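## Task

Place the entire chain bracelet inside the front-left one of the jewelry box's four small compartments, both ear studs inside the back-left small compartment, and the bangle inside the large compartment next to the four small ones (not the long compartment along the hinge). Back means the hinge side; left and right are judged looking from the front toward the hinge. Everything must stay in place on its own, not held by the robot. Finish by releasing and moving the grippers away.

## Robot and tools

Robot: two arms, left_arm and right_arm, each ending in a parallel two-finger gripper, working over a table in a physics simulation. Loose objects may occasionally get nudged, and a held part may be briefly pulled. Nothing may end up on the floor; knocking an item off the table fails the job.

World frame (used in results): origin on the tabletop midway between the arms, +z up, +x pointing out across the table, and left_arm sits on the +y side. The arm names do not correspond to sides of any image. Gripper frame: fingers extend along the gripper's +z, and close/open along its y axis. The reported end_effector_position is the point between the finger pads, roughly 1 cm back from the tips; orientation is given as end_effector_quat_wxyz. Reported hand positions may be somewhat wrong, worse at long reach.

Row layout (shared by execute_actions and move): a single flat list of 14 numbers covering both arms, even if one arm stays still: left_arm dx, dy, dz, rx, ry, rz, opening, then right_arm dx, dy, dz, rx, ry, rz, opening. All values lie in -1 to 1. dx, dy, dz are a position offset and rx, ry, rz one rotation vector offset, both expressed in that gripper's own axes, relative to its measured pose at the start of the action (not a pose in world coordinates). Scale: 1.0 equals 0.6 m of travel or 180 degrees of rotation. Opening is absolute, not an offset: +1 means fully open (0.094 m), -1 means closed.

execute_actions(actions): a list of actions, run one after another. Each action is a table of at most 15 rows; each row lasts one control step (1/30 s) and if fewer than 15 rows are given the final row repeats to fill 15 steps. Every row of an action is measured from the pose at the start of that action, not from the row before. For the first action of a call, the reference is the last pose a result reported. An empty list simply returns the current state and images.

move(target, speed, blocking): target is one 14-number row as above, offsets taken from the pose in the most recent result that contained one. Each gripper travels in a straight line toward its target; both arms finish together, taking 0.5 to 10 s (stopped short if more would be needed). speed is each arm's path top speed in m/s, 0.002 to 0.5, default 0.25; rotation is capped at twice that in rad/s. Openings are sent when the move begins. The path does not avoid obstacles or the other arm, and grippers can lag, drift, or overshoot the speed, especially near full arm extension. Faster moves and targets set deeper past a contact hit and press harder. With blocking=false you get a result after 0.5 s while motion continues; until a result shows it has ended, other moves and actions are refused, so use wait or stop. The result adds a move: line giving the ending (done, off_target, moving, held, fault) and limits applied, plus each gripper's distance from its target. If only one arm is named, the other finished fine. held means a check stopped that arm's final step; limits=paced means the pose sent was clipped; limits=held means some steps were blocked en route and the arm may then move much faster than requested.

wait(seconds): 0 to 10; lets the simulation run with each arm holding its last command, and lets a running move continue (returns early if it ends). stop(): brakes a running move; a fast arm needs space to brake, and fingers keep moving. zoom_image(camera, region): closer view of part of the latest image from cam_high, cam_left_wrist or cam_right_wrist; region is [x0, y0, x1, y1] in pixels with (0, 0) top-left, at most 504 by 504. finished_scene(scene): ends the given scene (1 or 2) permanently and reports success; call only once everything rests in place and the grippers are open and clear.

Controller behaviour: each step the commanded pose is limited to 70 mm and 16 degrees from the measured pose, so large offsets may need several actions; after an action the arm goes no further than its last limited pose. Position wins over orientation when both cannot be met. Elbows stop just before full straightness. Hand target lines show where each gripper is currently being driven. Arms tend to settle a centimetre or more low, and repeated zero offsets can let them sag further; to hold an arm still, send the correction back to its desired pose in the first call of a reply, zeros afterwards, and raise the aim if it still sits low. A pose unreachable line means the clearance check altered or blocked that arm's command.

Gripping: grip_measured is the finger opening on the command scale (the last joint value gives metres). Readings may be off by about 1 mm, fixed per gripper. To hold something, command an opening below grip_measured: about 0.03 below holds firmly, less holds gently. Pad force tops out around 50 to 62 N, lower for parts under about 2 mm thick, with a brief spike at first contact.

Joint ranges (rad), base to gripper: waist -2.618 to 3.054, shoulder 0.000 to 3.142, elbow 0.000 to 3.142, wrist pitch -1.571 to 1.571, wrist yaw -1.571 to 1.571, wrist roll -2.094 to 2.094.

Cameras: cam_high (fixed, overhead-ish) and the two wrist fisheye cameras, all 504x504, with calibration given as intrinsics K, distortion, and T_world_to_cam; actual values can deviate slightly.

Avoid: arms colliding or pressing each other, dropping or flinging items, slamming or shoving hard, and holding loads too long. Motors warm while holding: MOTOR HOT appears from 75 °C, at 90 °C the arm halts for 10 s, and at 100 °C that arm goes limp and drops; these show as OVER-TEMPERATURE FAULT lines.

Each tool is called after "Request:" as name(argument=value, ...) on one line, values as JSON.

## Session

Request:
execute_actions(actions=[])

Scene clock: 0.00 s.
left_arm: end_effector_position=(+0.2906, +0.5557, +0.2976) grip_measured=+1.000 end_effector_quat_wxyz=(-0.133, +0.837, -0.314, +0.427) | right_arm: end_effector_position=(+0.3647, -0.4393, +0.2593) grip_measured=+1.000 end_effector_quat_wxyz=(+0.208, -0.179, +0.944, -0.183)
Joint positions: left_arm=[ 0.898  1.621  1.702 -1.033  0.743 -1.719  0.094] | right_arm=[-0.38   1.649  1.769 -1.156  0.179 -0.62   0.094]
Joint velocities: left_arm=[-0.007 -0.012 -0.022  0.051  0.007 -0.037  0.   ] | right_arm=[-0.012 -0.012 -0.012 -0.007  0.037 -0.051  0.   ]
Hand target (left_arm): +0.289, +0.553, +0.297; -0.129, +0.838, -0.314, +0.427
Hand target (right_arm): +0.365, -0.439, +0.266; +0.215, -0.177, +0.942, -0.185
camera_calibration (this result's frames):
cam_left_wrist: T_world_to_cam=[[0.355458, 0.810296, 0.465909, -0.696385], [-0.230554, -0.407051, 0.883829, 0.0350584], [0.905812, -0.421581, 0.0421274, 0.0624963], [0, 0, 0, 1]] pos_world=[0.199008, 0.604896, 0.290834]
cam_right_wrist: T_world_to_cam=[[0.34374, -0.845352, 0.408929, -0.591295], [-0.937045, -0.280224, 0.208379, 0.18729], [-0.0615612, -0.454813, -0.888457, 0.167431], [0, 0, 0, 1]] pos_world=[0.389059, -0.37122, 0.351525]

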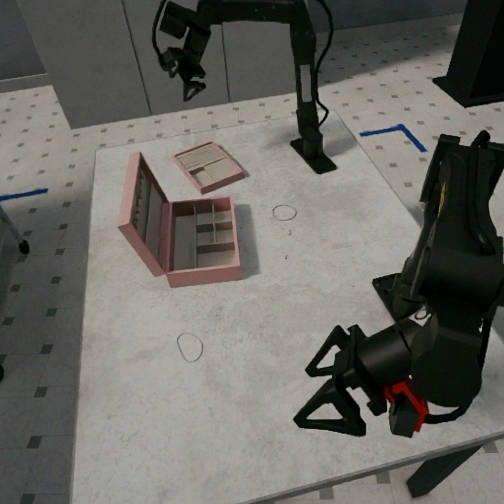

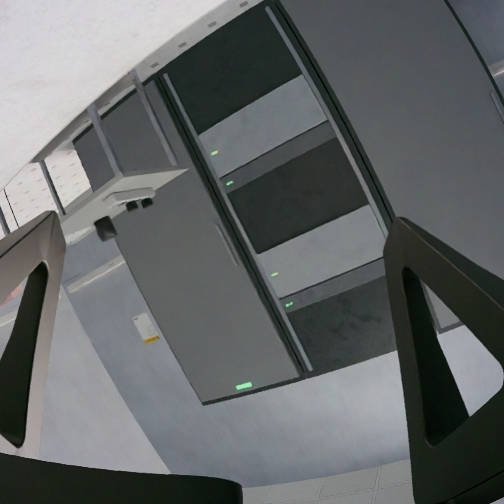

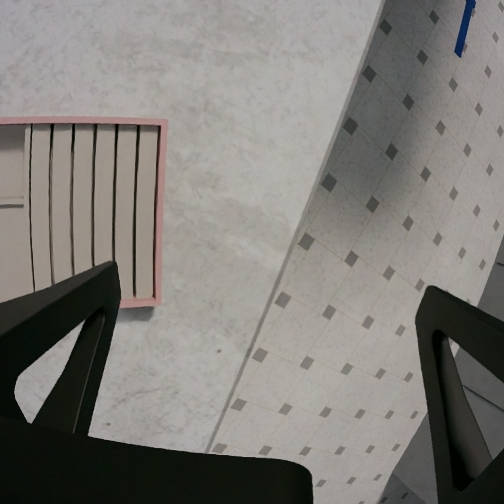

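Request:
zoom_image(camera="cam_high", region=[110, 130, 330, 300])

Request:
zoom_image(camera="cam_high", region=[150, 300, 250, 390])

Request:
zoom_image(camera="cam_high", region=[255, 190, 325, 270])

Region (110, 130, 330, 300) of cam_high's 504x504 image, scaled by 2.291, with more detail than that image has; it fills the top 389 rows of this view, and the rest is white.

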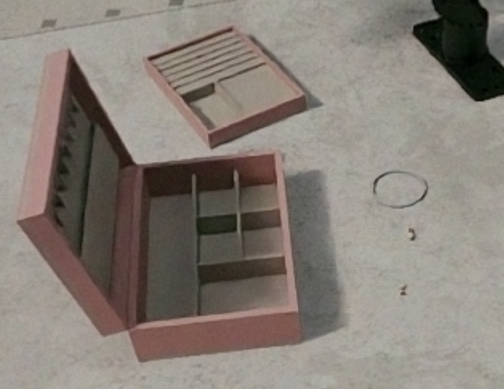

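Region (150, 300, 250, 390) of cam_high's 504x504 image, scaled by 5.040, with more detail than that image has; it fills the top 454 rows of this view, and the rest is white.

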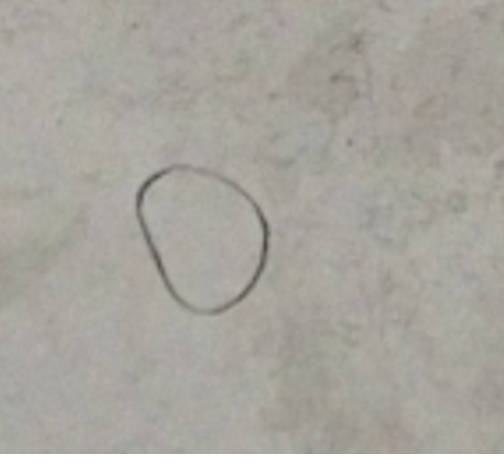

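Region (255, 190, 325, 270) of cam_high's 504x504 image, scaled by 6.300, with more detail than that image has; it fills the left 441 columns of this view, and the rest is white.

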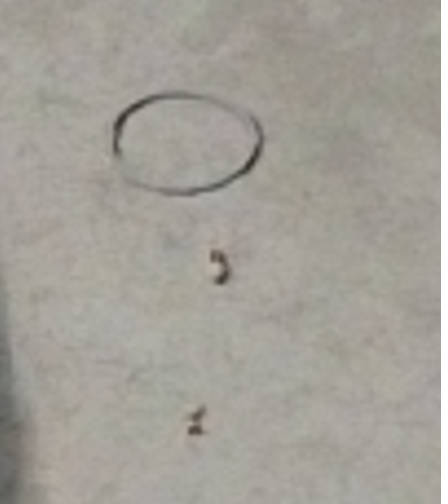

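Request:
move(target=[0.209,0.398,0.443,-0.358,0.112,0.702,-0.4, 0.0985,0.729,-0.145,-0.119,0.135,0.116,-0.4], speed=0.4)

Scene clock: 66.97 s.
left_arm: end_effector_position=(+0.4619, +0.2716, +0.1063) grip_measured=-0.398 end_effector_quat_wxyz=(+0.048, -0.000, +0.999, -0.017) | right_arm: end_effector_position=(+0.1504, -0.0727, +0.1262) grip_measured=-0.398 end_effector_quat_wxyz=(-0.012, -0.003, +1.000, -0.011)
Joint positions: left_arm=[-0.119  2.503  2.575 -1.545  0.028 -0.067  0.028] | right_arm=[ 0.787  1.752  1.496 -1.347 -0.006  0.965  0.028]
Joint velocities: left_arm=[-0.002 -0.022 -0.017  0.022  0.022 -0.007  0.   ] | right_arm=[ 0.007  0.007 -0.012  0.022 -0.007  0.037  0.   ]
Hand target (left_arm): +0.461, +0.275, +0.105; +0.042, +0.003, +0.999, -0.011
Hand target (right_arm): +0.153, -0.062, +0.134; -0.004, -0.001, +1.000, +0.008
Off the commanded pose (left_arm): 0.011 m, 6 deg.
Off the commanded pose (right_arm): 0.016 m, 2 deg.
joint sent to its limit (left arm) — the command would take joint 4 (wrist pitch) past its lower limit, so that joint was sent only as far as its limit.
move: off_target (left_arm, right_arm)
camera_calibration (this result's frames):
cam_left_wrist: T_world_to_cam=[[0.0650988, -0.995234, 0.0726099, 0.228379], [-0.780682, -0.0054732, 0.624905, 0.300538], [-0.621529, -0.0973658, -0.777317, 0.500128], [0, 0, 0, 1]] pos_world=[0.530601, 0.277631, 0.184368]
cam_right_wrist: T_world_to_cam=[[0.0800812, -0.996587, -0.0200257, -0.0705553], [-0.831263, -0.0778564, 0.550401, 0.0726183], [-0.550081, -0.0274301, -0.83466, 0.300404], [0, 0, 0, 1]] pos_world=[0.231262, -0.0564206, 0.209353]

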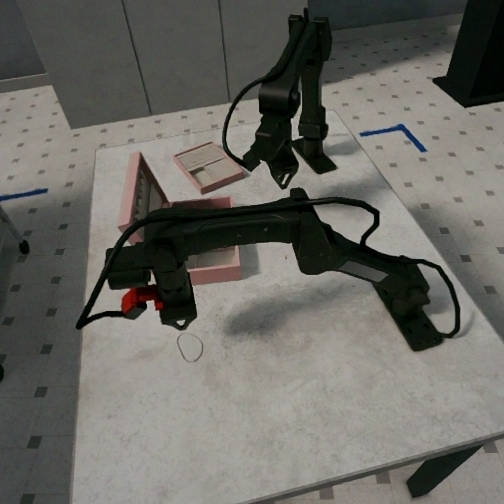

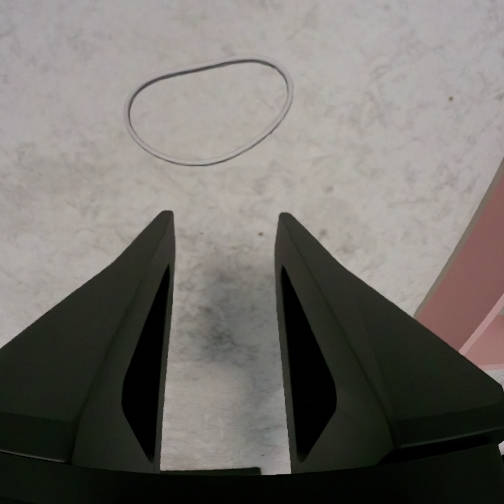

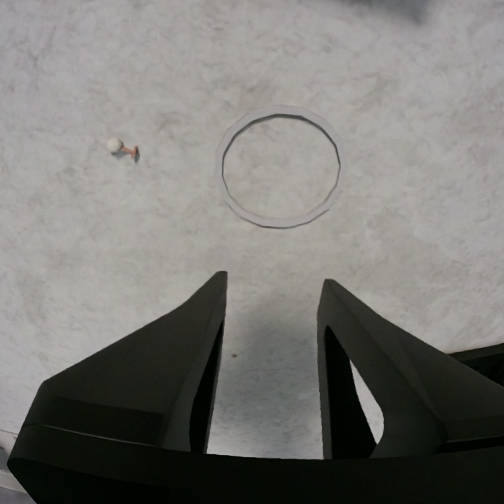

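Request:
move(target=[0.004,0.083,0.117,-0.011,0.031,0,-0.6, -0.016,0.152,0.135,-0.007,-0.008,-0.40,-0.55], speed=0.3)

Scene clock: 132.83 s.
left_arm: end_effector_position=(+0.4644, +0.3142, +0.0454) grip_measured=-0.598 end_effector_quat_wxyz=(+0.004, -0.001, +1.000, -0.004) | right_arm: end_effector_position=(+0.1548, +0.0040, +0.0371) grip_measured=-0.548 end_effector_quat_wxyz=(-0.018, -0.582, +0.813, -0.005)
Joint positions: left_arm=[-0.04   2.599  2.514 -1.477  0.008  0.011  0.019] | right_arm=[ 0.891  2.066  1.563 -1.105 -0.007 -0.166  0.021]
Joint velocities: left_arm=[-0.002  0.002 -0.012 -0.022 -0.022 -0.022  0.   ] | right_arm=[-0.002  0.002 -0.017 -0.007  0.066  0.007 -0.001]
Hand target (left_arm): +0.465, +0.319, +0.034; -0.002, -0.000, +1.000, +0.000
Hand target (right_arm): +0.155, +0.017, +0.043; -0.004, -0.590, +0.807, +0.009
Off the commanded pose (left_arm): 0.012 m, 1 deg.
Off the commanded pose (right_arm): 0.014 m, 2 deg.
move: off_target (left_arm, right_arm)
camera_calibration (this result's frames):
cam_left_wrist: T_world_to_cam=[[0.0711267, -0.99666, 0.0401247, 0.27413], [-0.723335, -0.0238386, 0.690086, 0.316948], [-0.686824, -0.0781071, -0.722615, 0.480258], [0, 0, 0, 1]] pos_world=[0.539615, 0.318282, 0.117321]
cam_right_wrist: T_world_to_cam=[[0.965896, -0.252774, -0.0561281, -0.134948], [-0.179658, -0.810347, 0.557728, 0.0330268], [-0.186462, -0.528623, -0.828124, 0.176015], [0, 0, 0, 1]] pos_world=[0.1691, 0.0856974, 0.119768]

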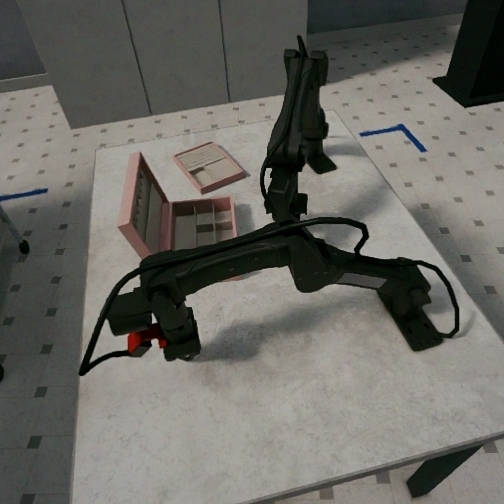

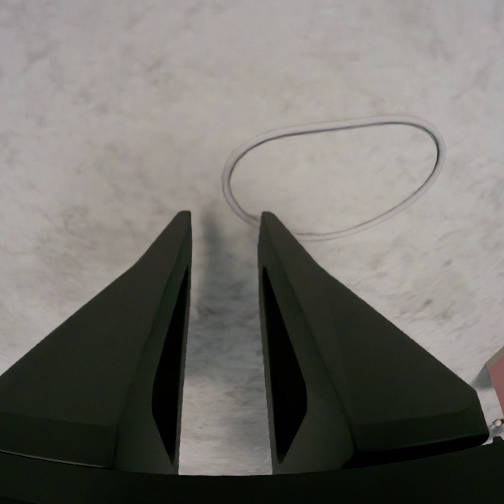

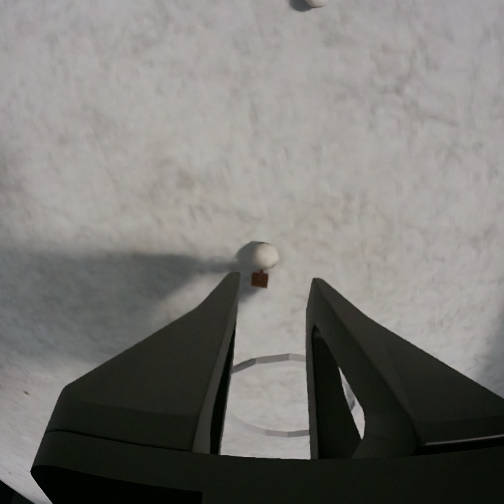

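Request:
move(target=[0.01,0,0.045,-0.003,0.003,0,-0.6, -0.005,0.007,0.02,0,0,0,-0.55], speed=0.06)

Scene clock: 163.37 s.
left_arm: end_effector_position=(+0.4570, +0.3144, +0.0180) grip_measured=-0.598 end_effector_quat_wxyz=(-0.008, -0.001, +1.000, -0.003) | right_arm: end_effector_position=(+0.1572, +0.0084, +0.0306) grip_measured=-0.548 end_effector_quat_wxyz=(-0.014, -0.580, +0.814, -0.003)
Joint positions: left_arm=[-0.04   2.568  2.345 -1.364  0.006  0.011  0.019] | right_arm=[ 0.891  2.083  1.563 -1.079 -0.007 -0.163  0.021]
Joint velocities: left_arm=[-0.007  0.022  0.002  0.051  0.007 -0.037  0.   ] | right_arm=[ 0.012 -0.002  0.002  0.022 -0.037 -0.007 -0.001]
Hand target (left_arm): +0.459, +0.314, +0.019; -0.001, -0.001, +1.000, +0.001
Hand target (right_arm): +0.151, +0.008, +0.025; -0.019, -0.582, +0.813, -0.005
Off the commanded pose (left_arm): 0.002 m, 1 deg.
Off the commanded pose (right_arm): 0.008 m, 1 deg.
move: done
camera_calibration (this result's frames):
cam_left_wrist: T_world_to_cam=[[0.0720514, -0.996707, 0.0371991, 0.275574], [-0.706531, -0.0246786, 0.707252, 0.322749], [-0.704005, -0.0772408, -0.705982, 0.462678], [0, 0, 0, 1]] pos_world=[0.533905, 0.31837, 0.0881266]
cam_right_wrist: T_world_to_cam=[[0.965364, -0.25528, -0.053887, -0.136473], [-0.184587, -0.814221, 0.550429, 0.0417057], [-0.184389, -0.521418, -0.833141, 0.173267], [0, 0, 0, 1]] pos_world=[0.171393, 0.0894632, 0.114045]

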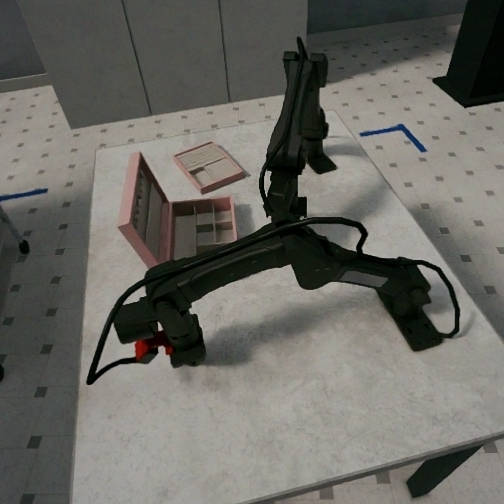

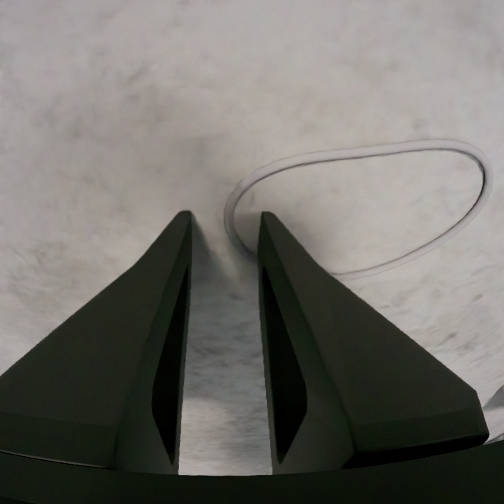

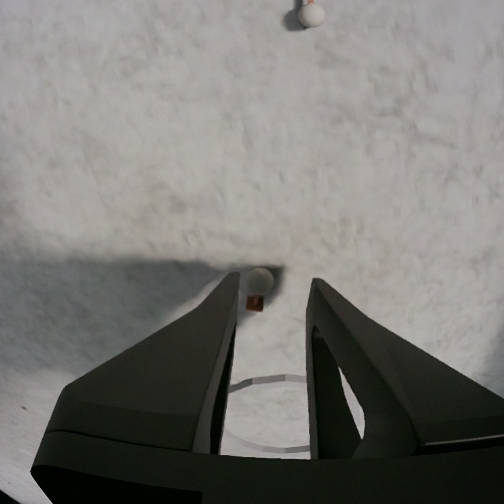

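Request:
move(target=[-0.004,-0.006,0.014,0,0.004,0,-0.6, 0.004,0.012,0.025,0,0,0,-0.42], speed=0.04)

Scene clock: 179.97 s.
left_arm: end_effector_position=(+0.4578, +0.3144, +0.0180) grip_measured=-0.598 end_effector_quat_wxyz=(-0.006, -0.001, +1.000, -0.003) | right_arm: end_effector_position=(+0.1531, +0.0070, +0.0197) grip_measured=-0.422 end_effector_quat_wxyz=(-0.014, -0.580, +0.814, -0.003)
Joint positions: left_arm=[-0.04   2.568  2.345 -1.361  0.006  0.011  0.019] | right_arm=[ 0.899  2.083  1.518 -1.032 -0.007 -0.154  0.027]
Joint velocities: left_arm=[-0.012 -0.002 -0.012 -0.022 -0.007 -0.051 -0.001] | right_arm=[ 0.012 -0.012 -0.007 -0.066 -0.037  0.007 -0.002]
Hand target (left_arm): +0.459, +0.311, +0.010; -0.013, -0.001, +1.000, -0.003
Hand target (right_arm): +0.149, +0.008, +0.016; -0.014, -0.580, +0.814, -0.003
Off the commanded pose (left_arm): 0.009 m, 1 deg.
Off the commanded pose (right_arm): 0.006 m, 0 deg.
move: done
camera_calibration (this result's frames):
cam_left_wrist: T_world_to_cam=[[0.0719376, -0.996708, 0.0373785, 0.275579], [-0.708686, -0.0247071, 0.705092, 0.324328], [-0.701847, -0.0772122, -0.70813, 0.462247], [0, 0, 0, 1]] pos_world=[0.534449, 0.318377, 0.08835]
cam_right_wrist: T_world_to_cam=[[0.965209, -0.255967, -0.0534129, -0.133479], [-0.185599, -0.814549, 0.549603, 0.0460125], [-0.184188, -0.520568, -0.833717, 0.162652], [0, 0, 0, 1]] pos_world=[0.167334, 0.0879845, 0.103188]

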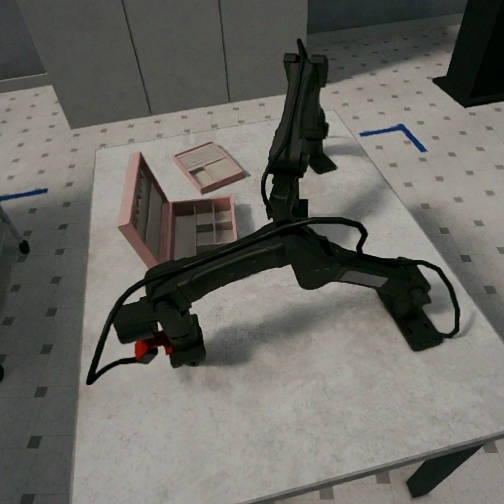

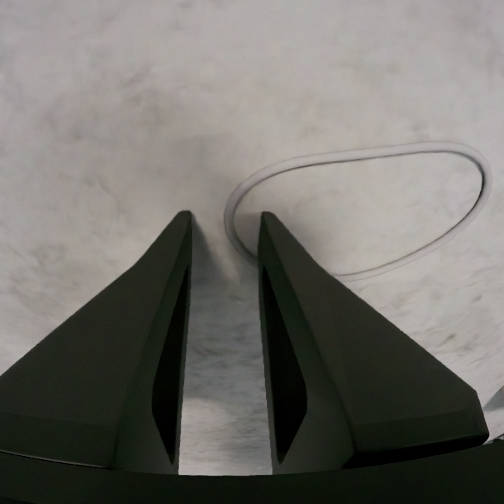

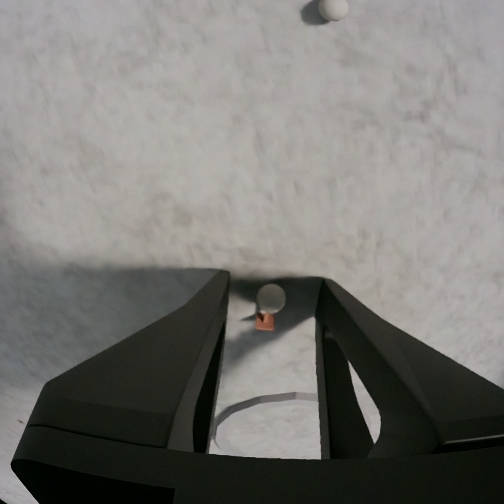

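Request:
execute_actions(actions=[[[-0.003,-0.003,0.008,0,0,0,-0.6,0,0,0.004,0,0,0,-0.5],[-0.003,-0.004,0.012,0,0,0,-0.6,0,0,0.004,0,0,0,-0.55],[-0.004,-0.006,0.016,0,0,0,-0.6,0,0,0.004,0,0,0,-0.6],[-0.004,-0.008,0.018,0,0,0,-0.6,0,0,0.004,0,0,0,-0.65],[-0.005,-0.01,0.02,0,0,0,-0.6,0,0,0.004,0,0,0,-0.7],[-0.005,-0.012,0.022,0,0,0,-0.6,0,0,0.004,0,0,0,-0.73],[-0.005,-0.012,0.024,0,0,0,-0.6,0,0,0.004,0,0,0,-0.76],[-0.005,-0.012,0.025,0,0,0,-0.6,0,0,0.004,0,0,0,-0.79],[-0.005,-0.012,0.025,0,0,0,-0.6,0,0,0.004,0,0,0,-0.81],[-0.005,-0.012,0.025,0,0,0,-0.6,0,0,0.004,0,0,0,-0.83],[-0.005,-0.012,0.025,0,0,0,-0.6,0,0,0.004,0,0,0,-0.85],[-0.005,-0.012,0.025,0,0,0,-0.6,0,0,0.004,0,0,0,-0.87],[-0.005,-0.012,0.025,0,0,0,-0.6,0,0,0.004,0,0,0,-0.89],[-0.005,-0.012,0.025,0,0,0,-0.6,0,0,0.004,0,0,0,-0.91],[-0.005,-0.012,0.025,0,0,0,-0.6,0,0,0.004,0,0,0,-0.93]]])

Scene clock: 193.43 s.
left_arm: end_effector_position=(+0.4628, +0.3101, +0.0180) grip_measured=-0.598 end_effector_quat_wxyz=(+0.004, +0.000, +1.000, -0.003) | right_arm: end_effector_position=(+0.1533, +0.0074, +0.0197) grip_measured=-0.907 end_effector_quat_wxyz=(-0.013, -0.580, +0.814, -0.003)
Joint positions: left_arm=[-0.049  2.568  2.345 -1.341  0.006  0.005  0.019] | right_arm=[ 0.899  2.083  1.518 -1.031 -0.007 -0.154  0.004]
Joint velocities: left_arm=[-0.007  0.002 -0.007 -0.022 -0.081 -0.022 -0.   ] | right_arm=[-0.007 -0.017  0.002  0.022 -0.051 -0.037 -0.014]
Hand target (left_arm): +0.460, +0.307, +0.003; -0.007, -0.001, +1.000, -0.003
Hand target (right_arm): +0.153, +0.007, +0.017; -0.014, -0.580, +0.814, -0.003
Off the commanded pose (left_arm): 0.015 m, 1 deg.
Off the commanded pose (right_arm): 0.002 m, 0 deg.
camera_calibration (this result's frames):
cam_left_wrist: T_world_to_cam=[[0.0688896, -0.996877, 0.0386062, 0.272389], [-0.722822, -0.0232042, 0.690644, 0.334158], [-0.687592, -0.0754837, -0.722163, 0.458578], [0, 0, 0, 1]] pos_world=[0.538086, 0.313907, 0.0898681]
cam_right_wrist: T_world_to_cam=[[0.965149, -0.256264, -0.0530601, -0.133561], [-0.186306, -0.815214, 0.548375, 0.0464614], [-0.183784, -0.519379, -0.834547, 0.162796], [0, 0, 0, 1]] pos_world=[0.167482, 0.0882022, 0.103296]

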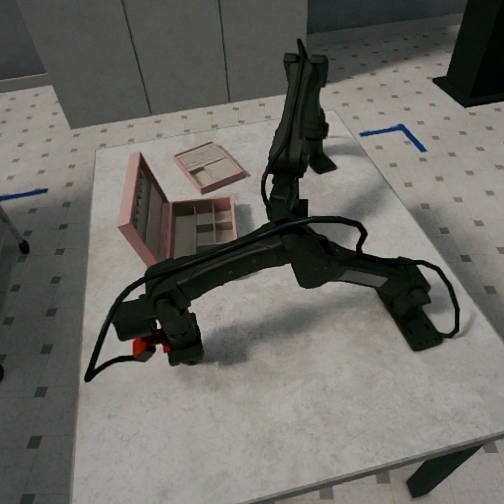

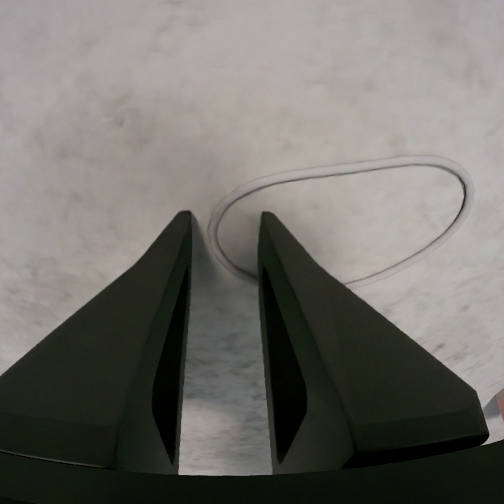

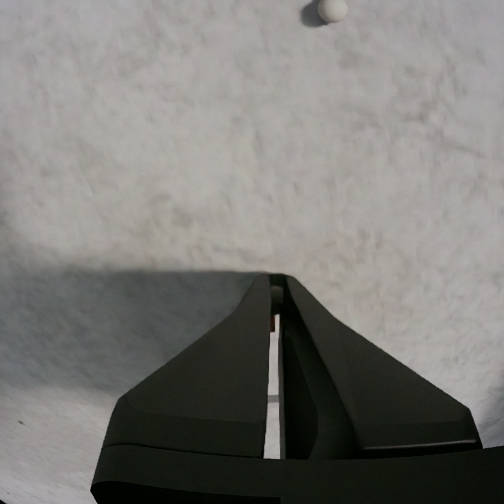

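Request:
execute_actions(actions=[[[0,0,0.012,0,0,0,-0.65,0,0,0,0,0,0,-0.94],[0,0,0.012,0,0,0,-0.7,0,0,0,0,0,0,-0.94],[0,0,0.012,0,0,0,-0.74,0,0,-0.005,0,0,0,-0.94],[0,0,0.012,0,0,0,-0.78,0,0,-0.01,0,0,0,-0.94],[0,0,0.012,0,0,0,-0.81,0,0,-0.016,0,0,0,-0.94],[0,0,0.012,0,0,0,-0.84,0,0,-0.024,0,0,0,-0.94],[0,0,0.012,0,0,0,-0.87,0,0,-0.032,0,0,0,-0.94],[0,0,0.012,0,0,0,-0.89,0,0,-0.04,0,0,0,-0.94],[0,0,0.012,0,0,0,-0.91,0,0,-0.048,0,0,0,-0.94],[0,0,0.012,0,0,0,-0.93,0,0,-0.056,0,0,0,-0.94],[0,0,0.012,0,0,0,-0.945,0,0,-0.064,0,0,0,-0.94],[0,0,0.012,0,0,0,-0.96,0,0,-0.072,0,0,0,-0.94],[0,0,0.012,0,0,0,-0.975,0,0,-0.08,0,0,0,-0.94],[0,0,0.012,0,0,0,-0.99,0,0,-0.086,0,0,0,-0.94],[0,0,0.012,0,0,0,-1,0,0,-0.09,0,0,0,-0.94]],[[0,0,0.005,0,0,0,-1,0,0,-0.03,0,0,0,-0.94]]])

Scene clock: 210.83 s.
left_arm: end_effector_position=(+0.4652, +0.3101, +0.0180) grip_measured=-0.977 end_effector_quat_wxyz=(+0.009, -0.000, +1.000, -0.003) | right_arm: end_effector_position=(+0.1520, +0.0050, +0.0609) grip_measured=-0.915 end_effector_quat_wxyz=(-0.024, -0.580, +0.814, -0.008)
Joint positions: left_arm=[-0.049  2.568  2.345 -1.331  0.006  0.004  0.001] | right_arm=[ 0.899  2.057  1.645 -1.209 -0.007 -0.154  0.004]
Joint velocities: left_arm=[ 0.007 -0.007 -0.007  0.022  0.007  0.095 -0.   ] | right_arm=[-0.002 -0.007 -0.012  0.095 -0.037 -0.007 -0.   ]
Hand target (left_arm): +0.465, +0.310, +0.015; +0.009, -0.000, +1.000, -0.003
Hand target (right_arm): +0.154, +0.008, +0.068; -0.017, -0.580, +0.814, -0.005
Off the commanded pose (left_arm): 0.003 m, 0 deg.
Off the commanded pose (right_arm): 0.008 m, 1 deg.
camera_calibration (this result's frames):
cam_left_wrist: T_world_to_cam=[[0.0692791, -0.996826, 0.0392319, 0.272026], [-0.729355, -0.0237808, 0.683722, 0.339195], [-0.680619, -0.0759816, -0.728687, 0.457257], [0, 0, 0, 1]] pos_world=[0.539765, 0.313972, 0.0906103]
cam_right_wrist: T_world_to_cam=[[0.964512, -0.257468, -0.0585401, -0.130326], [-0.17993, -0.803171, 0.567928, 0.0194325], [-0.193241, -0.53724, -0.820994, 0.196449], [0, 0, 0, 1]] pos_world=[0.167159, 0.087593, 0.142618]

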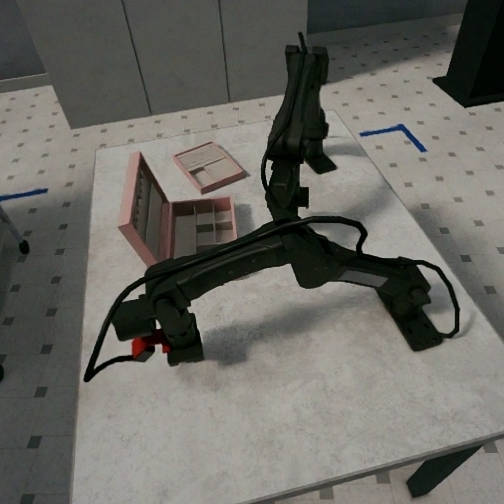

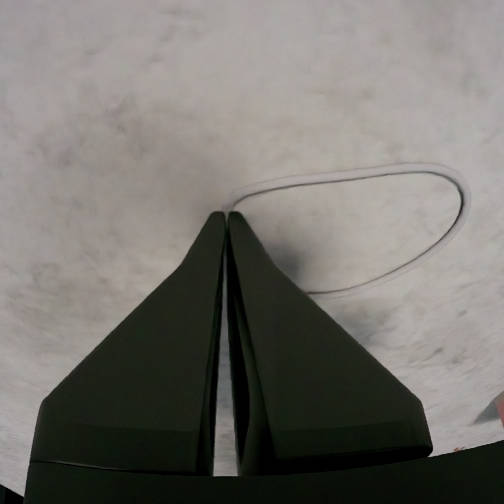

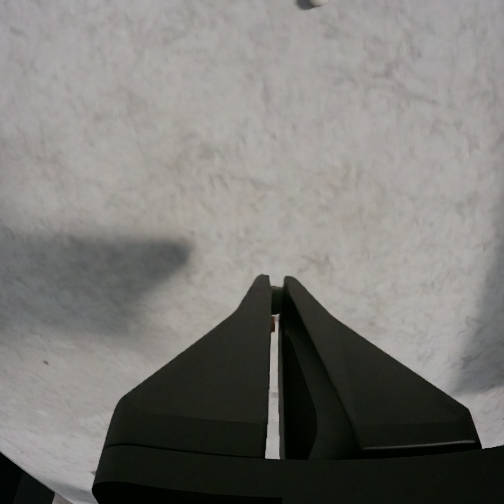

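Request:
move(target=[0.15,-0.1,-0.27,0,0,0,-1, -0.097,-0.395,-0.095,0,0,-0.105,-0.94], speed=0.2)

Scene clock: 232.00 s.
left_arm: end_effector_position=(+0.3826, +0.2514, +0.1846) grip_measured=-0.977 end_effector_quat_wxyz=(+0.060, +0.002, +0.998, -0.011) | right_arm: end_effector_position=(+0.3956, -0.0147, +0.1034) grip_measured=-0.915 end_effector_quat_wxyz=(+0.087, -0.698, +0.711, -0.019)
Joint positions: left_arm=[-0.189  2.092  2.191 -1.548  0.006 -0.132  0.001] | right_arm=[ 0.465  2.628  2.794 -1.56   0.016 -0.904  0.004]
Joint velocities: left_arm=[-0.002 -0.012 -0.007  0.007  0.007 -0.051  0.   ] | right_arm=[-0.012 -0.012 -0.007 -0.051 -0.037 -0.081 -0.001]
Hand target (left_arm): +0.374, +0.251, +0.180; +0.042, -0.000, +0.999, -0.009
Hand target (right_arm): +0.396, -0.014, +0.110; -0.093, +0.702, -0.705, +0.024
Off the commanded pose (left_arm): 0.012 m, 6 deg.
Off the commanded pose (right_arm): 0.008 m, 13 deg.
joint sent to its limit (left arm) — the command would take joint 4 (wrist pitch) past its lower limit, so that joint was sent only as far as its limit.
joint sent to its limit (right arm) — the command would take joint 4 (wrist pitch) past its lower limit, so that joint was sent only as far as its limit.
move: off_target (left_arm, right_arm)
camera_calibration (this result's frames):
cam_left_wrist: T_world_to_cam=[[0.0597996, -0.996294, 0.0618166, 0.211997], [-0.795189, -0.0101115, 0.606277, 0.199715], [-0.603405, -0.085411, -0.792847, 0.502709], [0, 0, 0, 1]] pos_world=[0.449471, 0.256168, 0.264384]
cam_right_wrist: T_world_to_cam=[[0.992036, 0.053348, 0.114098, -0.392024], [-0.00397024, -0.892177, 0.451669, -0.0355764], [0.125891, -0.448525, -0.88486, 0.149431], [0, 0, 0, 1]] pos_world=[0.369949, 0.0561968, 0.193024]

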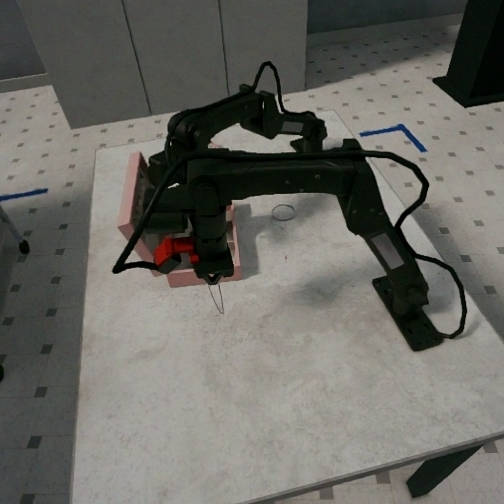

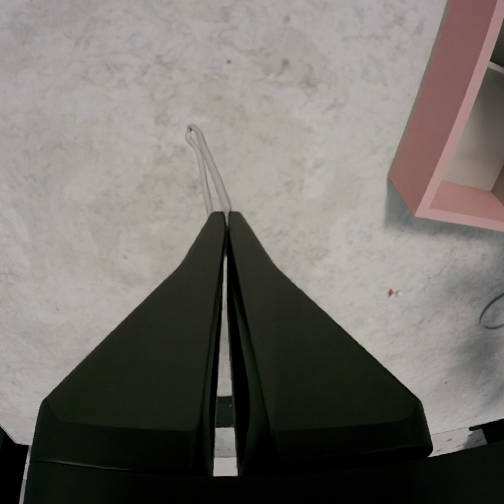

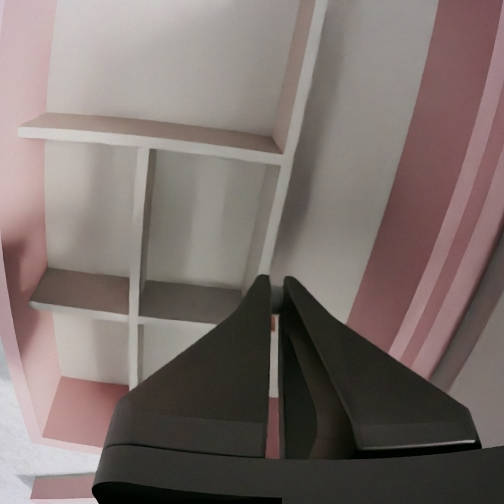

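Request:
move(target=[0,0,0,0,0,0,-1, 0.02,0.036,0.074,-0.047,0.031,0,-0.94], speed=0.1)

Scene clock: 255.17 s.
left_arm: end_effector_position=(+0.3826, +0.2514, +0.1846) grip_measured=-0.977 end_effector_quat_wxyz=(+0.060, +0.002, +0.998, -0.011) | right_arm: end_effector_position=(+0.3860, -0.0221, +0.0572) grip_measured=-0.915 end_effector_quat_wxyz=(+0.026, -0.702, +0.712, -0.011)
Joint positions: left_arm=[-0.189  2.092  2.191 -1.548  0.006 -0.132  0.001] | right_arm=[ 0.465  2.69   2.736 -1.562  0.016 -0.907  0.004]
Joint velocities: left_arm=[ 0.007  0.007 -0.002  0.007  0.037 -0.022  0.001] | right_arm=[-0.002 -0.017 -0.027 -0.11   0.051  0.037  0.001]
Hand target (left_arm): +0.383, +0.251, +0.185; +0.060, +0.002, +0.998, -0.011
Hand target (right_arm): +0.380, -0.022, +0.055; -0.017, +0.701, -0.713, +0.004
Off the commanded pose (left_arm): 0.000 m, 0 deg.
Off the commanded pose (right_arm): 0.006 m, 3 deg.
joint sent to its limit (right arm) — the command would take joint 4 (wrist pitch) past its lower limit, so that joint was sent only as far as its limit.
move: off_target (right_arm)
camera_calibration (this result's frames):
cam_left_wrist: T_world_to_cam=[[0.0605552, -0.996243, 0.0619059, 0.211679], [-0.795171, -0.0106587, 0.606292, 0.199843], [-0.603354, -0.0859399, -0.792829, 0.502819], [0, 0, 0, 1]] pos_world=[0.449469, 0.256226, 0.264383]
cam_right_wrist: T_world_to_cam=[[0.998057, 0.0606951, 0.0140523, -0.373233], [0.0448327, -0.856332, 0.514476, -0.0429837], [0.0432596, -0.512847, -0.85739, 0.135312], [0, 0, 0, 1]] pos_world=[0.368582, 0.0552392, 0.143374]

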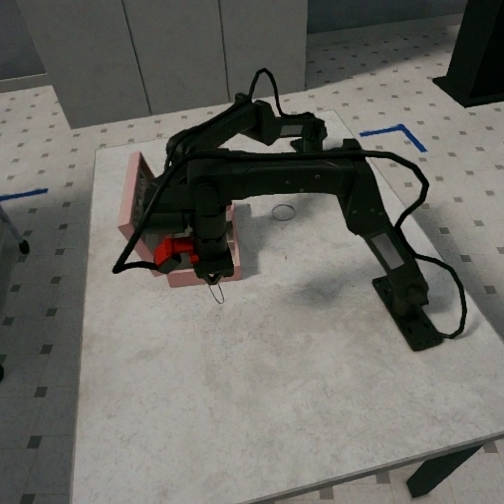

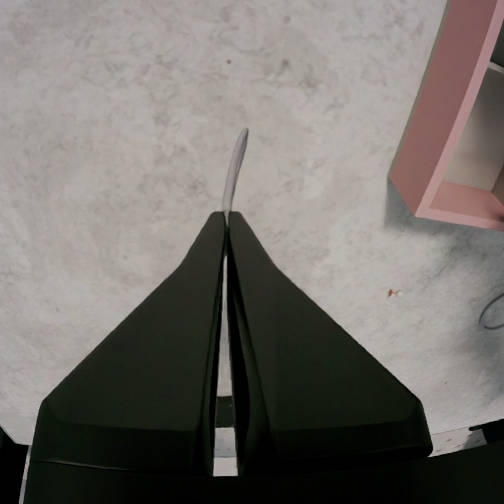

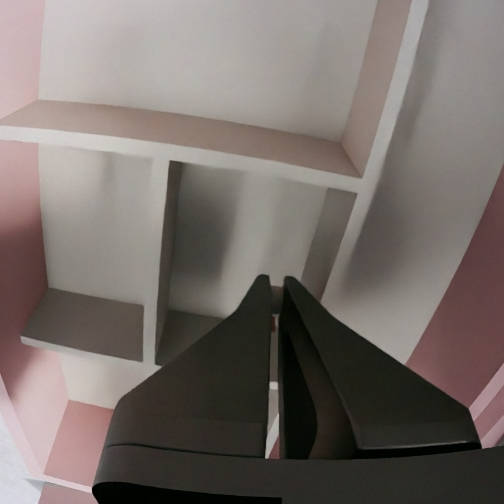

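Request:
move(target=[0,0,0,0,0,0,-1, -0.018,0.026,0.03,-0.01,0.01,0,-0.94], speed=0.06)

Scene clock: 263.03 s.
left_arm: end_effector_position=(+0.3826, +0.2514, +0.1846) grip_measured=-0.977 end_effector_quat_wxyz=(+0.060, +0.002, +0.998, -0.011) | right_arm: end_effector_position=(+0.3738, -0.0106, +0.0397) grip_measured=-0.915 end_effector_quat_wxyz=(+0.009, -0.704, +0.710, -0.009)
Joint positions: left_arm=[-0.189  2.092  2.191 -1.548  0.006 -0.132  0.001] | right_arm=[ 0.498  2.725  2.736 -1.562  0.016 -0.879  0.004]
Joint velocities: left_arm=[-0.002 -0.012  0.002 -0.007  0.066 -0.051 -0.   ] | right_arm=[ 0.007  0.017  0.002 -0.066 -0.081 -0.007  0.   ]
Hand target (left_arm): +0.383, +0.251, +0.185; +0.060, +0.002, +0.998, -0.011
Hand target (right_arm): +0.371, -0.011, +0.039; -0.004, +0.702, -0.712, +0.011
Off the commanded pose (left_arm): 0.000 m, 0 deg.
Off the commanded pose (right_arm): 0.003 m, 1 deg.
move: done
camera_calibration (this result's frames):
cam_left_wrist: T_world_to_cam=[[0.0605552, -0.996243, 0.0619059, 0.211679], [-0.795171, -0.0106587, 0.606292, 0.199843], [-0.603354, -0.0859399, -0.792829, 0.502819], [0, 0, 0, 1]] pos_world=[0.449469, 0.256226, 0.264383]
cam_right_wrist: T_world_to_cam=[[0.997749, 0.0652683, -0.0153906, -0.360206], [0.0634749, -0.845198, 0.530671, -0.0310739], [0.0216279, -0.530453, -0.847438, 0.134299], [0, 0, 0, 1]] pos_world=[0.358463, 0.0684858, 0.124756]

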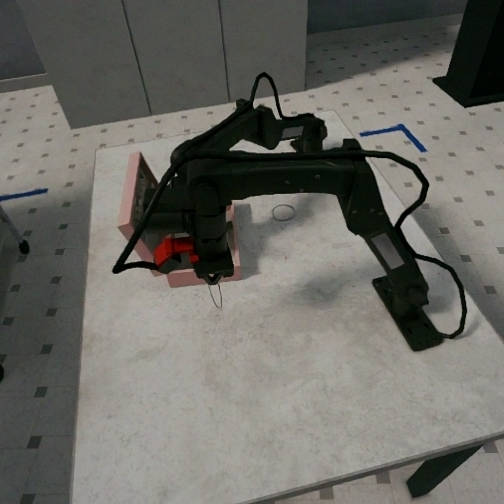

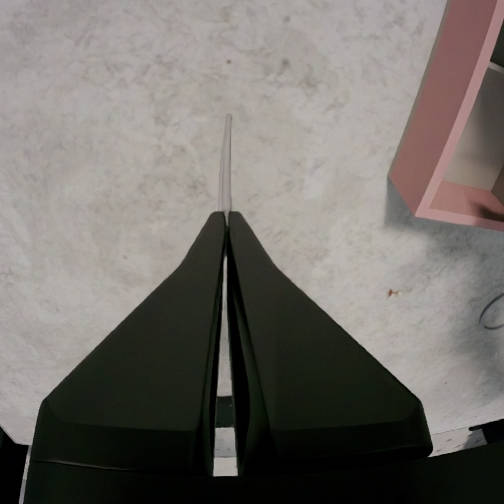

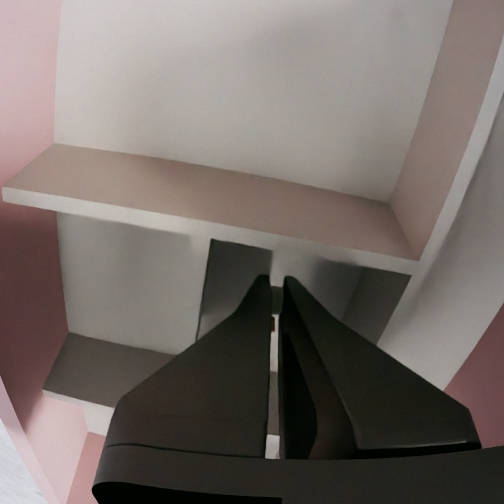

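Request:
execute_actions(actions=[[[0,0,0,0,0,0,-1,0.002,-0.004,0.005,0,0,0,-0.94],[0,0,0,0,0,0,-1,0.003,-0.007,0.01,0,0,0,-0.94],[0,0,0,0,0,0,-1,0.004,-0.01,0.014,0,0,0,-0.94],[0,0,0,0,0,0,-1,0.005,-0.012,0.017,0,0,0,-0.94]],[[0,0,0,0,0,0,-1,0,0,0,0,0,0,-0.91],[0,0,0,0,0,0,-1,0,0,0,0,0,0,-0.89],[0,0,0,0,0,0,-1,0,0,0,0,0,0,-0.87],[0,0,0,0,0,0,-1,0,0,0,0,0,0,-0.85],[0,0,0,0,0,0,-1,0,0,0,0,0,0,-0.83],[0,0,0,0,0,0,-1,0,0,0,0,0,0,-0.81],[0,0,0,0,0,0,-1,0,0,0,0,0,0,-0.79],[0,0,0,0,0,0,-1,0,0,0,0,0,0,-0.77],[0,0,0,0,0,0,-1,0,0,0,0,0,0,-0.75],[0,0,0,0,0,0,-1,0,0,0,0,0,0,-0.73],[0,0,0,0,0,0,-1,0,0,0,0,0,0,-0.71]]])

Scene clock: 283.70 s.
left_arm: end_effector_position=(+0.3826, +0.2514, +0.1846) grip_measured=-0.977 end_effector_quat_wxyz=(+0.060, +0.002, +0.998, -0.011) | right_arm: end_effector_position=(+0.3732, -0.0105, +0.0289) grip_measured=-0.712 end_effector_quat_wxyz=(+0.001, -0.705, +0.709, -0.007)
Joint positions: left_arm=[-0.189  2.092  2.191 -1.548  0.006 -0.132  0.001] | right_arm=[ 0.498  2.747  2.736 -1.556  0.013 -0.883  0.014]
Joint velocities: left_arm=[-0.007 -0.012 -0.017  0.007 -0.051  0.007 -0.001] | right_arm=[-0.007 -0.002 -0.007 -0.037  0.007 -0.095  0.   ]
Hand target (left_arm): +0.383, +0.251, +0.185; +0.060, +0.002, +0.998, -0.011
Hand target (right_arm): +0.374, -0.011, +0.029; -0.002, +0.705, -0.709, +0.008
Off the commanded pose (left_arm): 0.000 m, 0 deg.
Off the commanded pose (right_arm): 0.001 m, 0 deg.
camera_calibration (this result's frames):
cam_left_wrist: T_world_to_cam=[[0.0605552, -0.996243, 0.0619059, 0.211679], [-0.795171, -0.0106587, 0.606292, 0.199843], [-0.603354, -0.0859399, -0.792829, 0.502819], [0, 0, 0, 1]] pos_world=[0.449469, 0.256226, 0.264383]
cam_right_wrist: T_world_to_cam=[[0.997161, 0.0689134, -0.0303416, -0.359044], [0.0744162, -0.840479, 0.536709, -0.0294141], [0.011485, -0.537444, -0.843221, 0.128763], [0, 0, 0, 1]] pos_world=[0.358734, 0.0692236, 0.113468]

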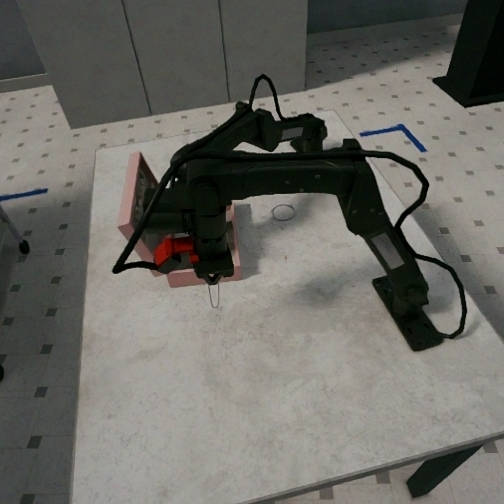

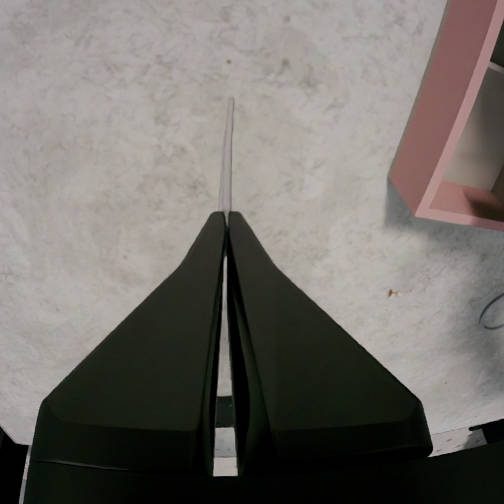

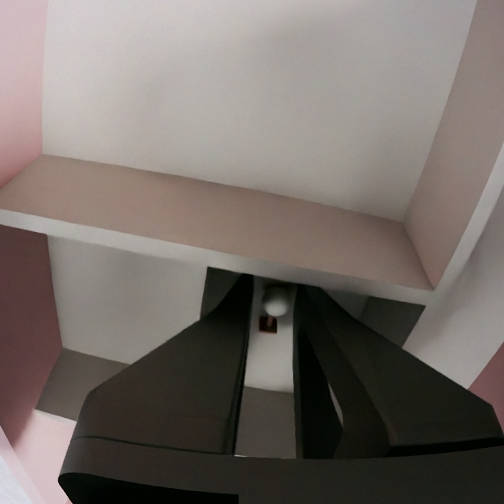

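Request:
move(target=[0.04,-0.08,0,0,0,0,-1, 0,0,-0.1,0,0,0,-0.71], speed=0.2)

Scene clock: 324.87 s.
left_arm: end_effector_position=(+0.3590, +0.1999, +0.1813) grip_measured=-0.977 end_effector_quat_wxyz=(+0.051, +0.008, +0.999, -0.015) | right_arm: end_effector_position=(+0.3762, -0.0080, +0.0902) grip_measured=-0.712 end_effector_quat_wxyz=(+0.057, -0.704, +0.708, -0.012)
Joint positions: left_arm=[-0.324  2.039  2.097 -1.522  0.002 -0.255  0.001] | right_arm=[ 0.498  2.616  2.723 -1.562  0.013 -0.883  0.014]
Joint velocities: left_arm=[ 0.007 -0.017  0.007 -0.051 -0.022 -0.037  0.   ] | right_arm=[ 0.002  0.007 -0.002 -0.051  0.037  0.007 -0.001]
Hand target (left_arm): +0.359, +0.203, +0.184; +0.059, +0.002, +0.998, -0.012
Hand target (right_arm): +0.373, -0.011, +0.089; -0.048, +0.704, -0.708, +0.011
Off the commanded pose (left_arm): 0.004 m, 1 deg.
Off the commanded pose (right_arm): 0.004 m, 6 deg.
joint sent to its limit (right arm) — the command would take joint 4 (wrist pitch) past its lower limit, so that joint was sent only as far as its limit.
move: off_target (right_arm)
camera_calibration (this result's frames):
cam_left_wrist: T_world_to_cam=[[0.049119, -0.99648, 0.0679372, 0.165076], [-0.784957, 0.00354597, 0.61954, 0.17361], [-0.6176, -0.083759, -0.78202, 0.484239], [0, 0, 0, 1]] pos_world=[0.427234, 0.204439, 0.259911]
cam_right_wrist: T_world_to_cam=[[0.995812, 0.0678168, 0.0613127, -0.368179], [0.0301086, -0.876496, 0.480466, -0.0390137], [0.086324, -0.476608, -0.874868, 0.156971], [0, 0, 0, 1]] pos_world=[0.354261, 0.0655871, 0.178648]

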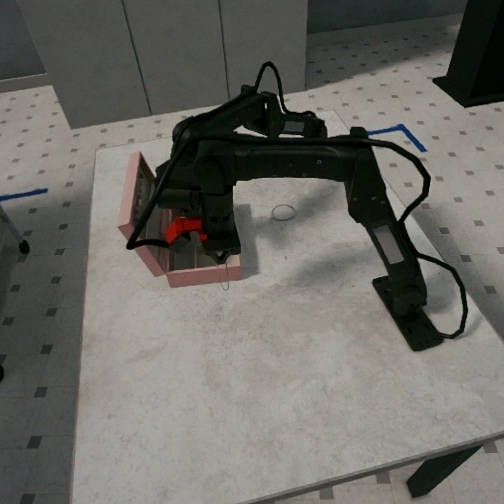

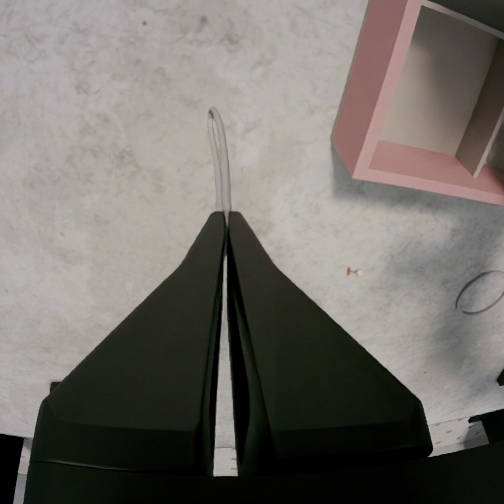

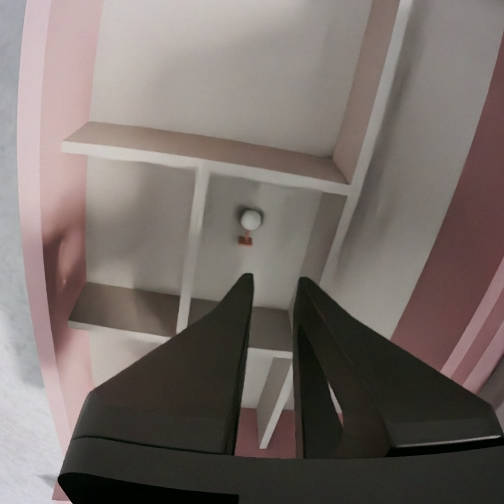

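Request:
move(target=[0.043,-0.392,0.007,0,0,0,-1, 0.164,0.418,0,-0.0375,0.007,-0.2515,-0.6], speed=0.2)

Scene clock: 342.30 s.
left_arm: end_effector_position=(+0.3293, -0.0380, +0.1861) grip_measured=-0.977 end_effector_quat_wxyz=(+0.115, +0.014, +0.989, -0.087) | right_arm: end_effector_position=(+0.1335, -0.1085, +0.0603) grip_measured=-0.602 end_effector_quat_wxyz=(+0.008, +0.920, -0.392, +0.005)
Joint positions: left_arm=[-0.83   2.372  2.637 -1.548 -0.032 -0.742  0.001] | right_arm=[ 0.777  1.626  1.091 -1.048  0.014 -1.375  0.019]
Joint velocities: left_arm=[ 0.002  0.007  0.012 -0.007  0.007 -0.037 -0.001] | right_arm=[ 0.002 -0.017  0.002 -0.037  0.022  0.007  0.   ]
Hand target (left_arm): +0.331, -0.036, +0.183; +0.114, +0.008, +0.990, -0.079
Hand target (right_arm): +0.129, -0.106, +0.062; -0.001, +0.924, -0.383, -0.001
Off the commanded pose (left_arm): 0.006 m, 11 deg.
Off the commanded pose (right_arm): 0.009 m, 2 deg.
joint sent to its limit (left arm) — the command would take joint 4 (wrist pitch) past its lower limit, so that joint was sent only as far as its limit.
move: off_target (left_arm)
camera_calibration (this result's frames):
cam_left_wrist: T_world_to_cam=[[0.0119656, -0.976519, 0.215099, -0.0851939], [-0.856187, 0.101115, 0.506676, 0.196314], [-0.516528, -0.190227, -0.834873, 0.422249], [0, 0, 0, 1]] pos_world=[0.387204, -0.0227205, 0.271381]
cam_right_wrist: T_world_to_cam=[[0.666514, 0.743658, -0.0522647, 0.00631257], [0.644429, -0.539494, 0.541902, -0.154573], [0.374793, -0.394866, -0.838815, 0.0720689], [0, 0, 0, 1]] pos_world=[0.0683931, -0.059628, 0.144546]

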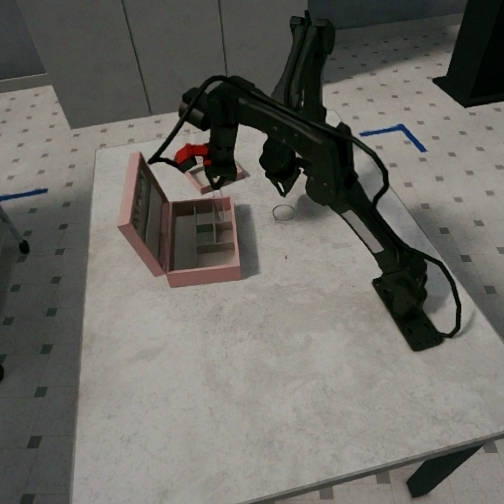

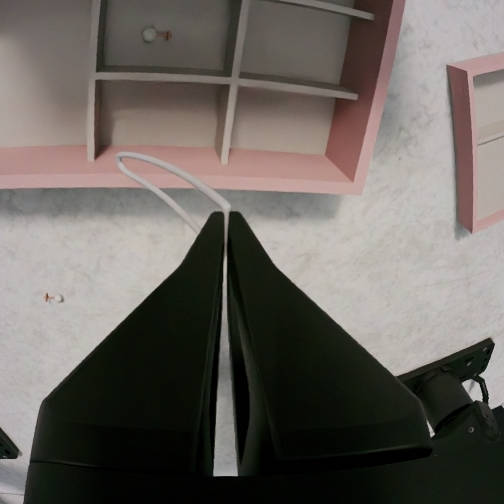

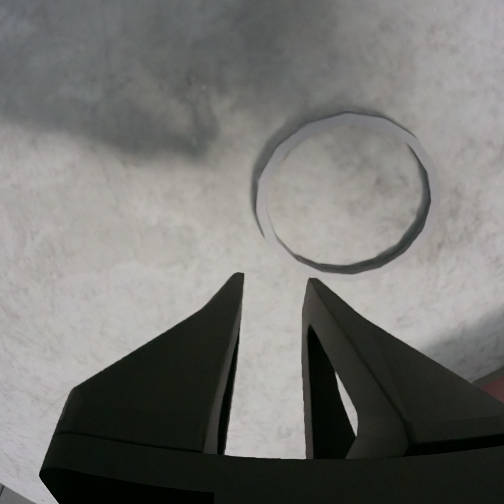

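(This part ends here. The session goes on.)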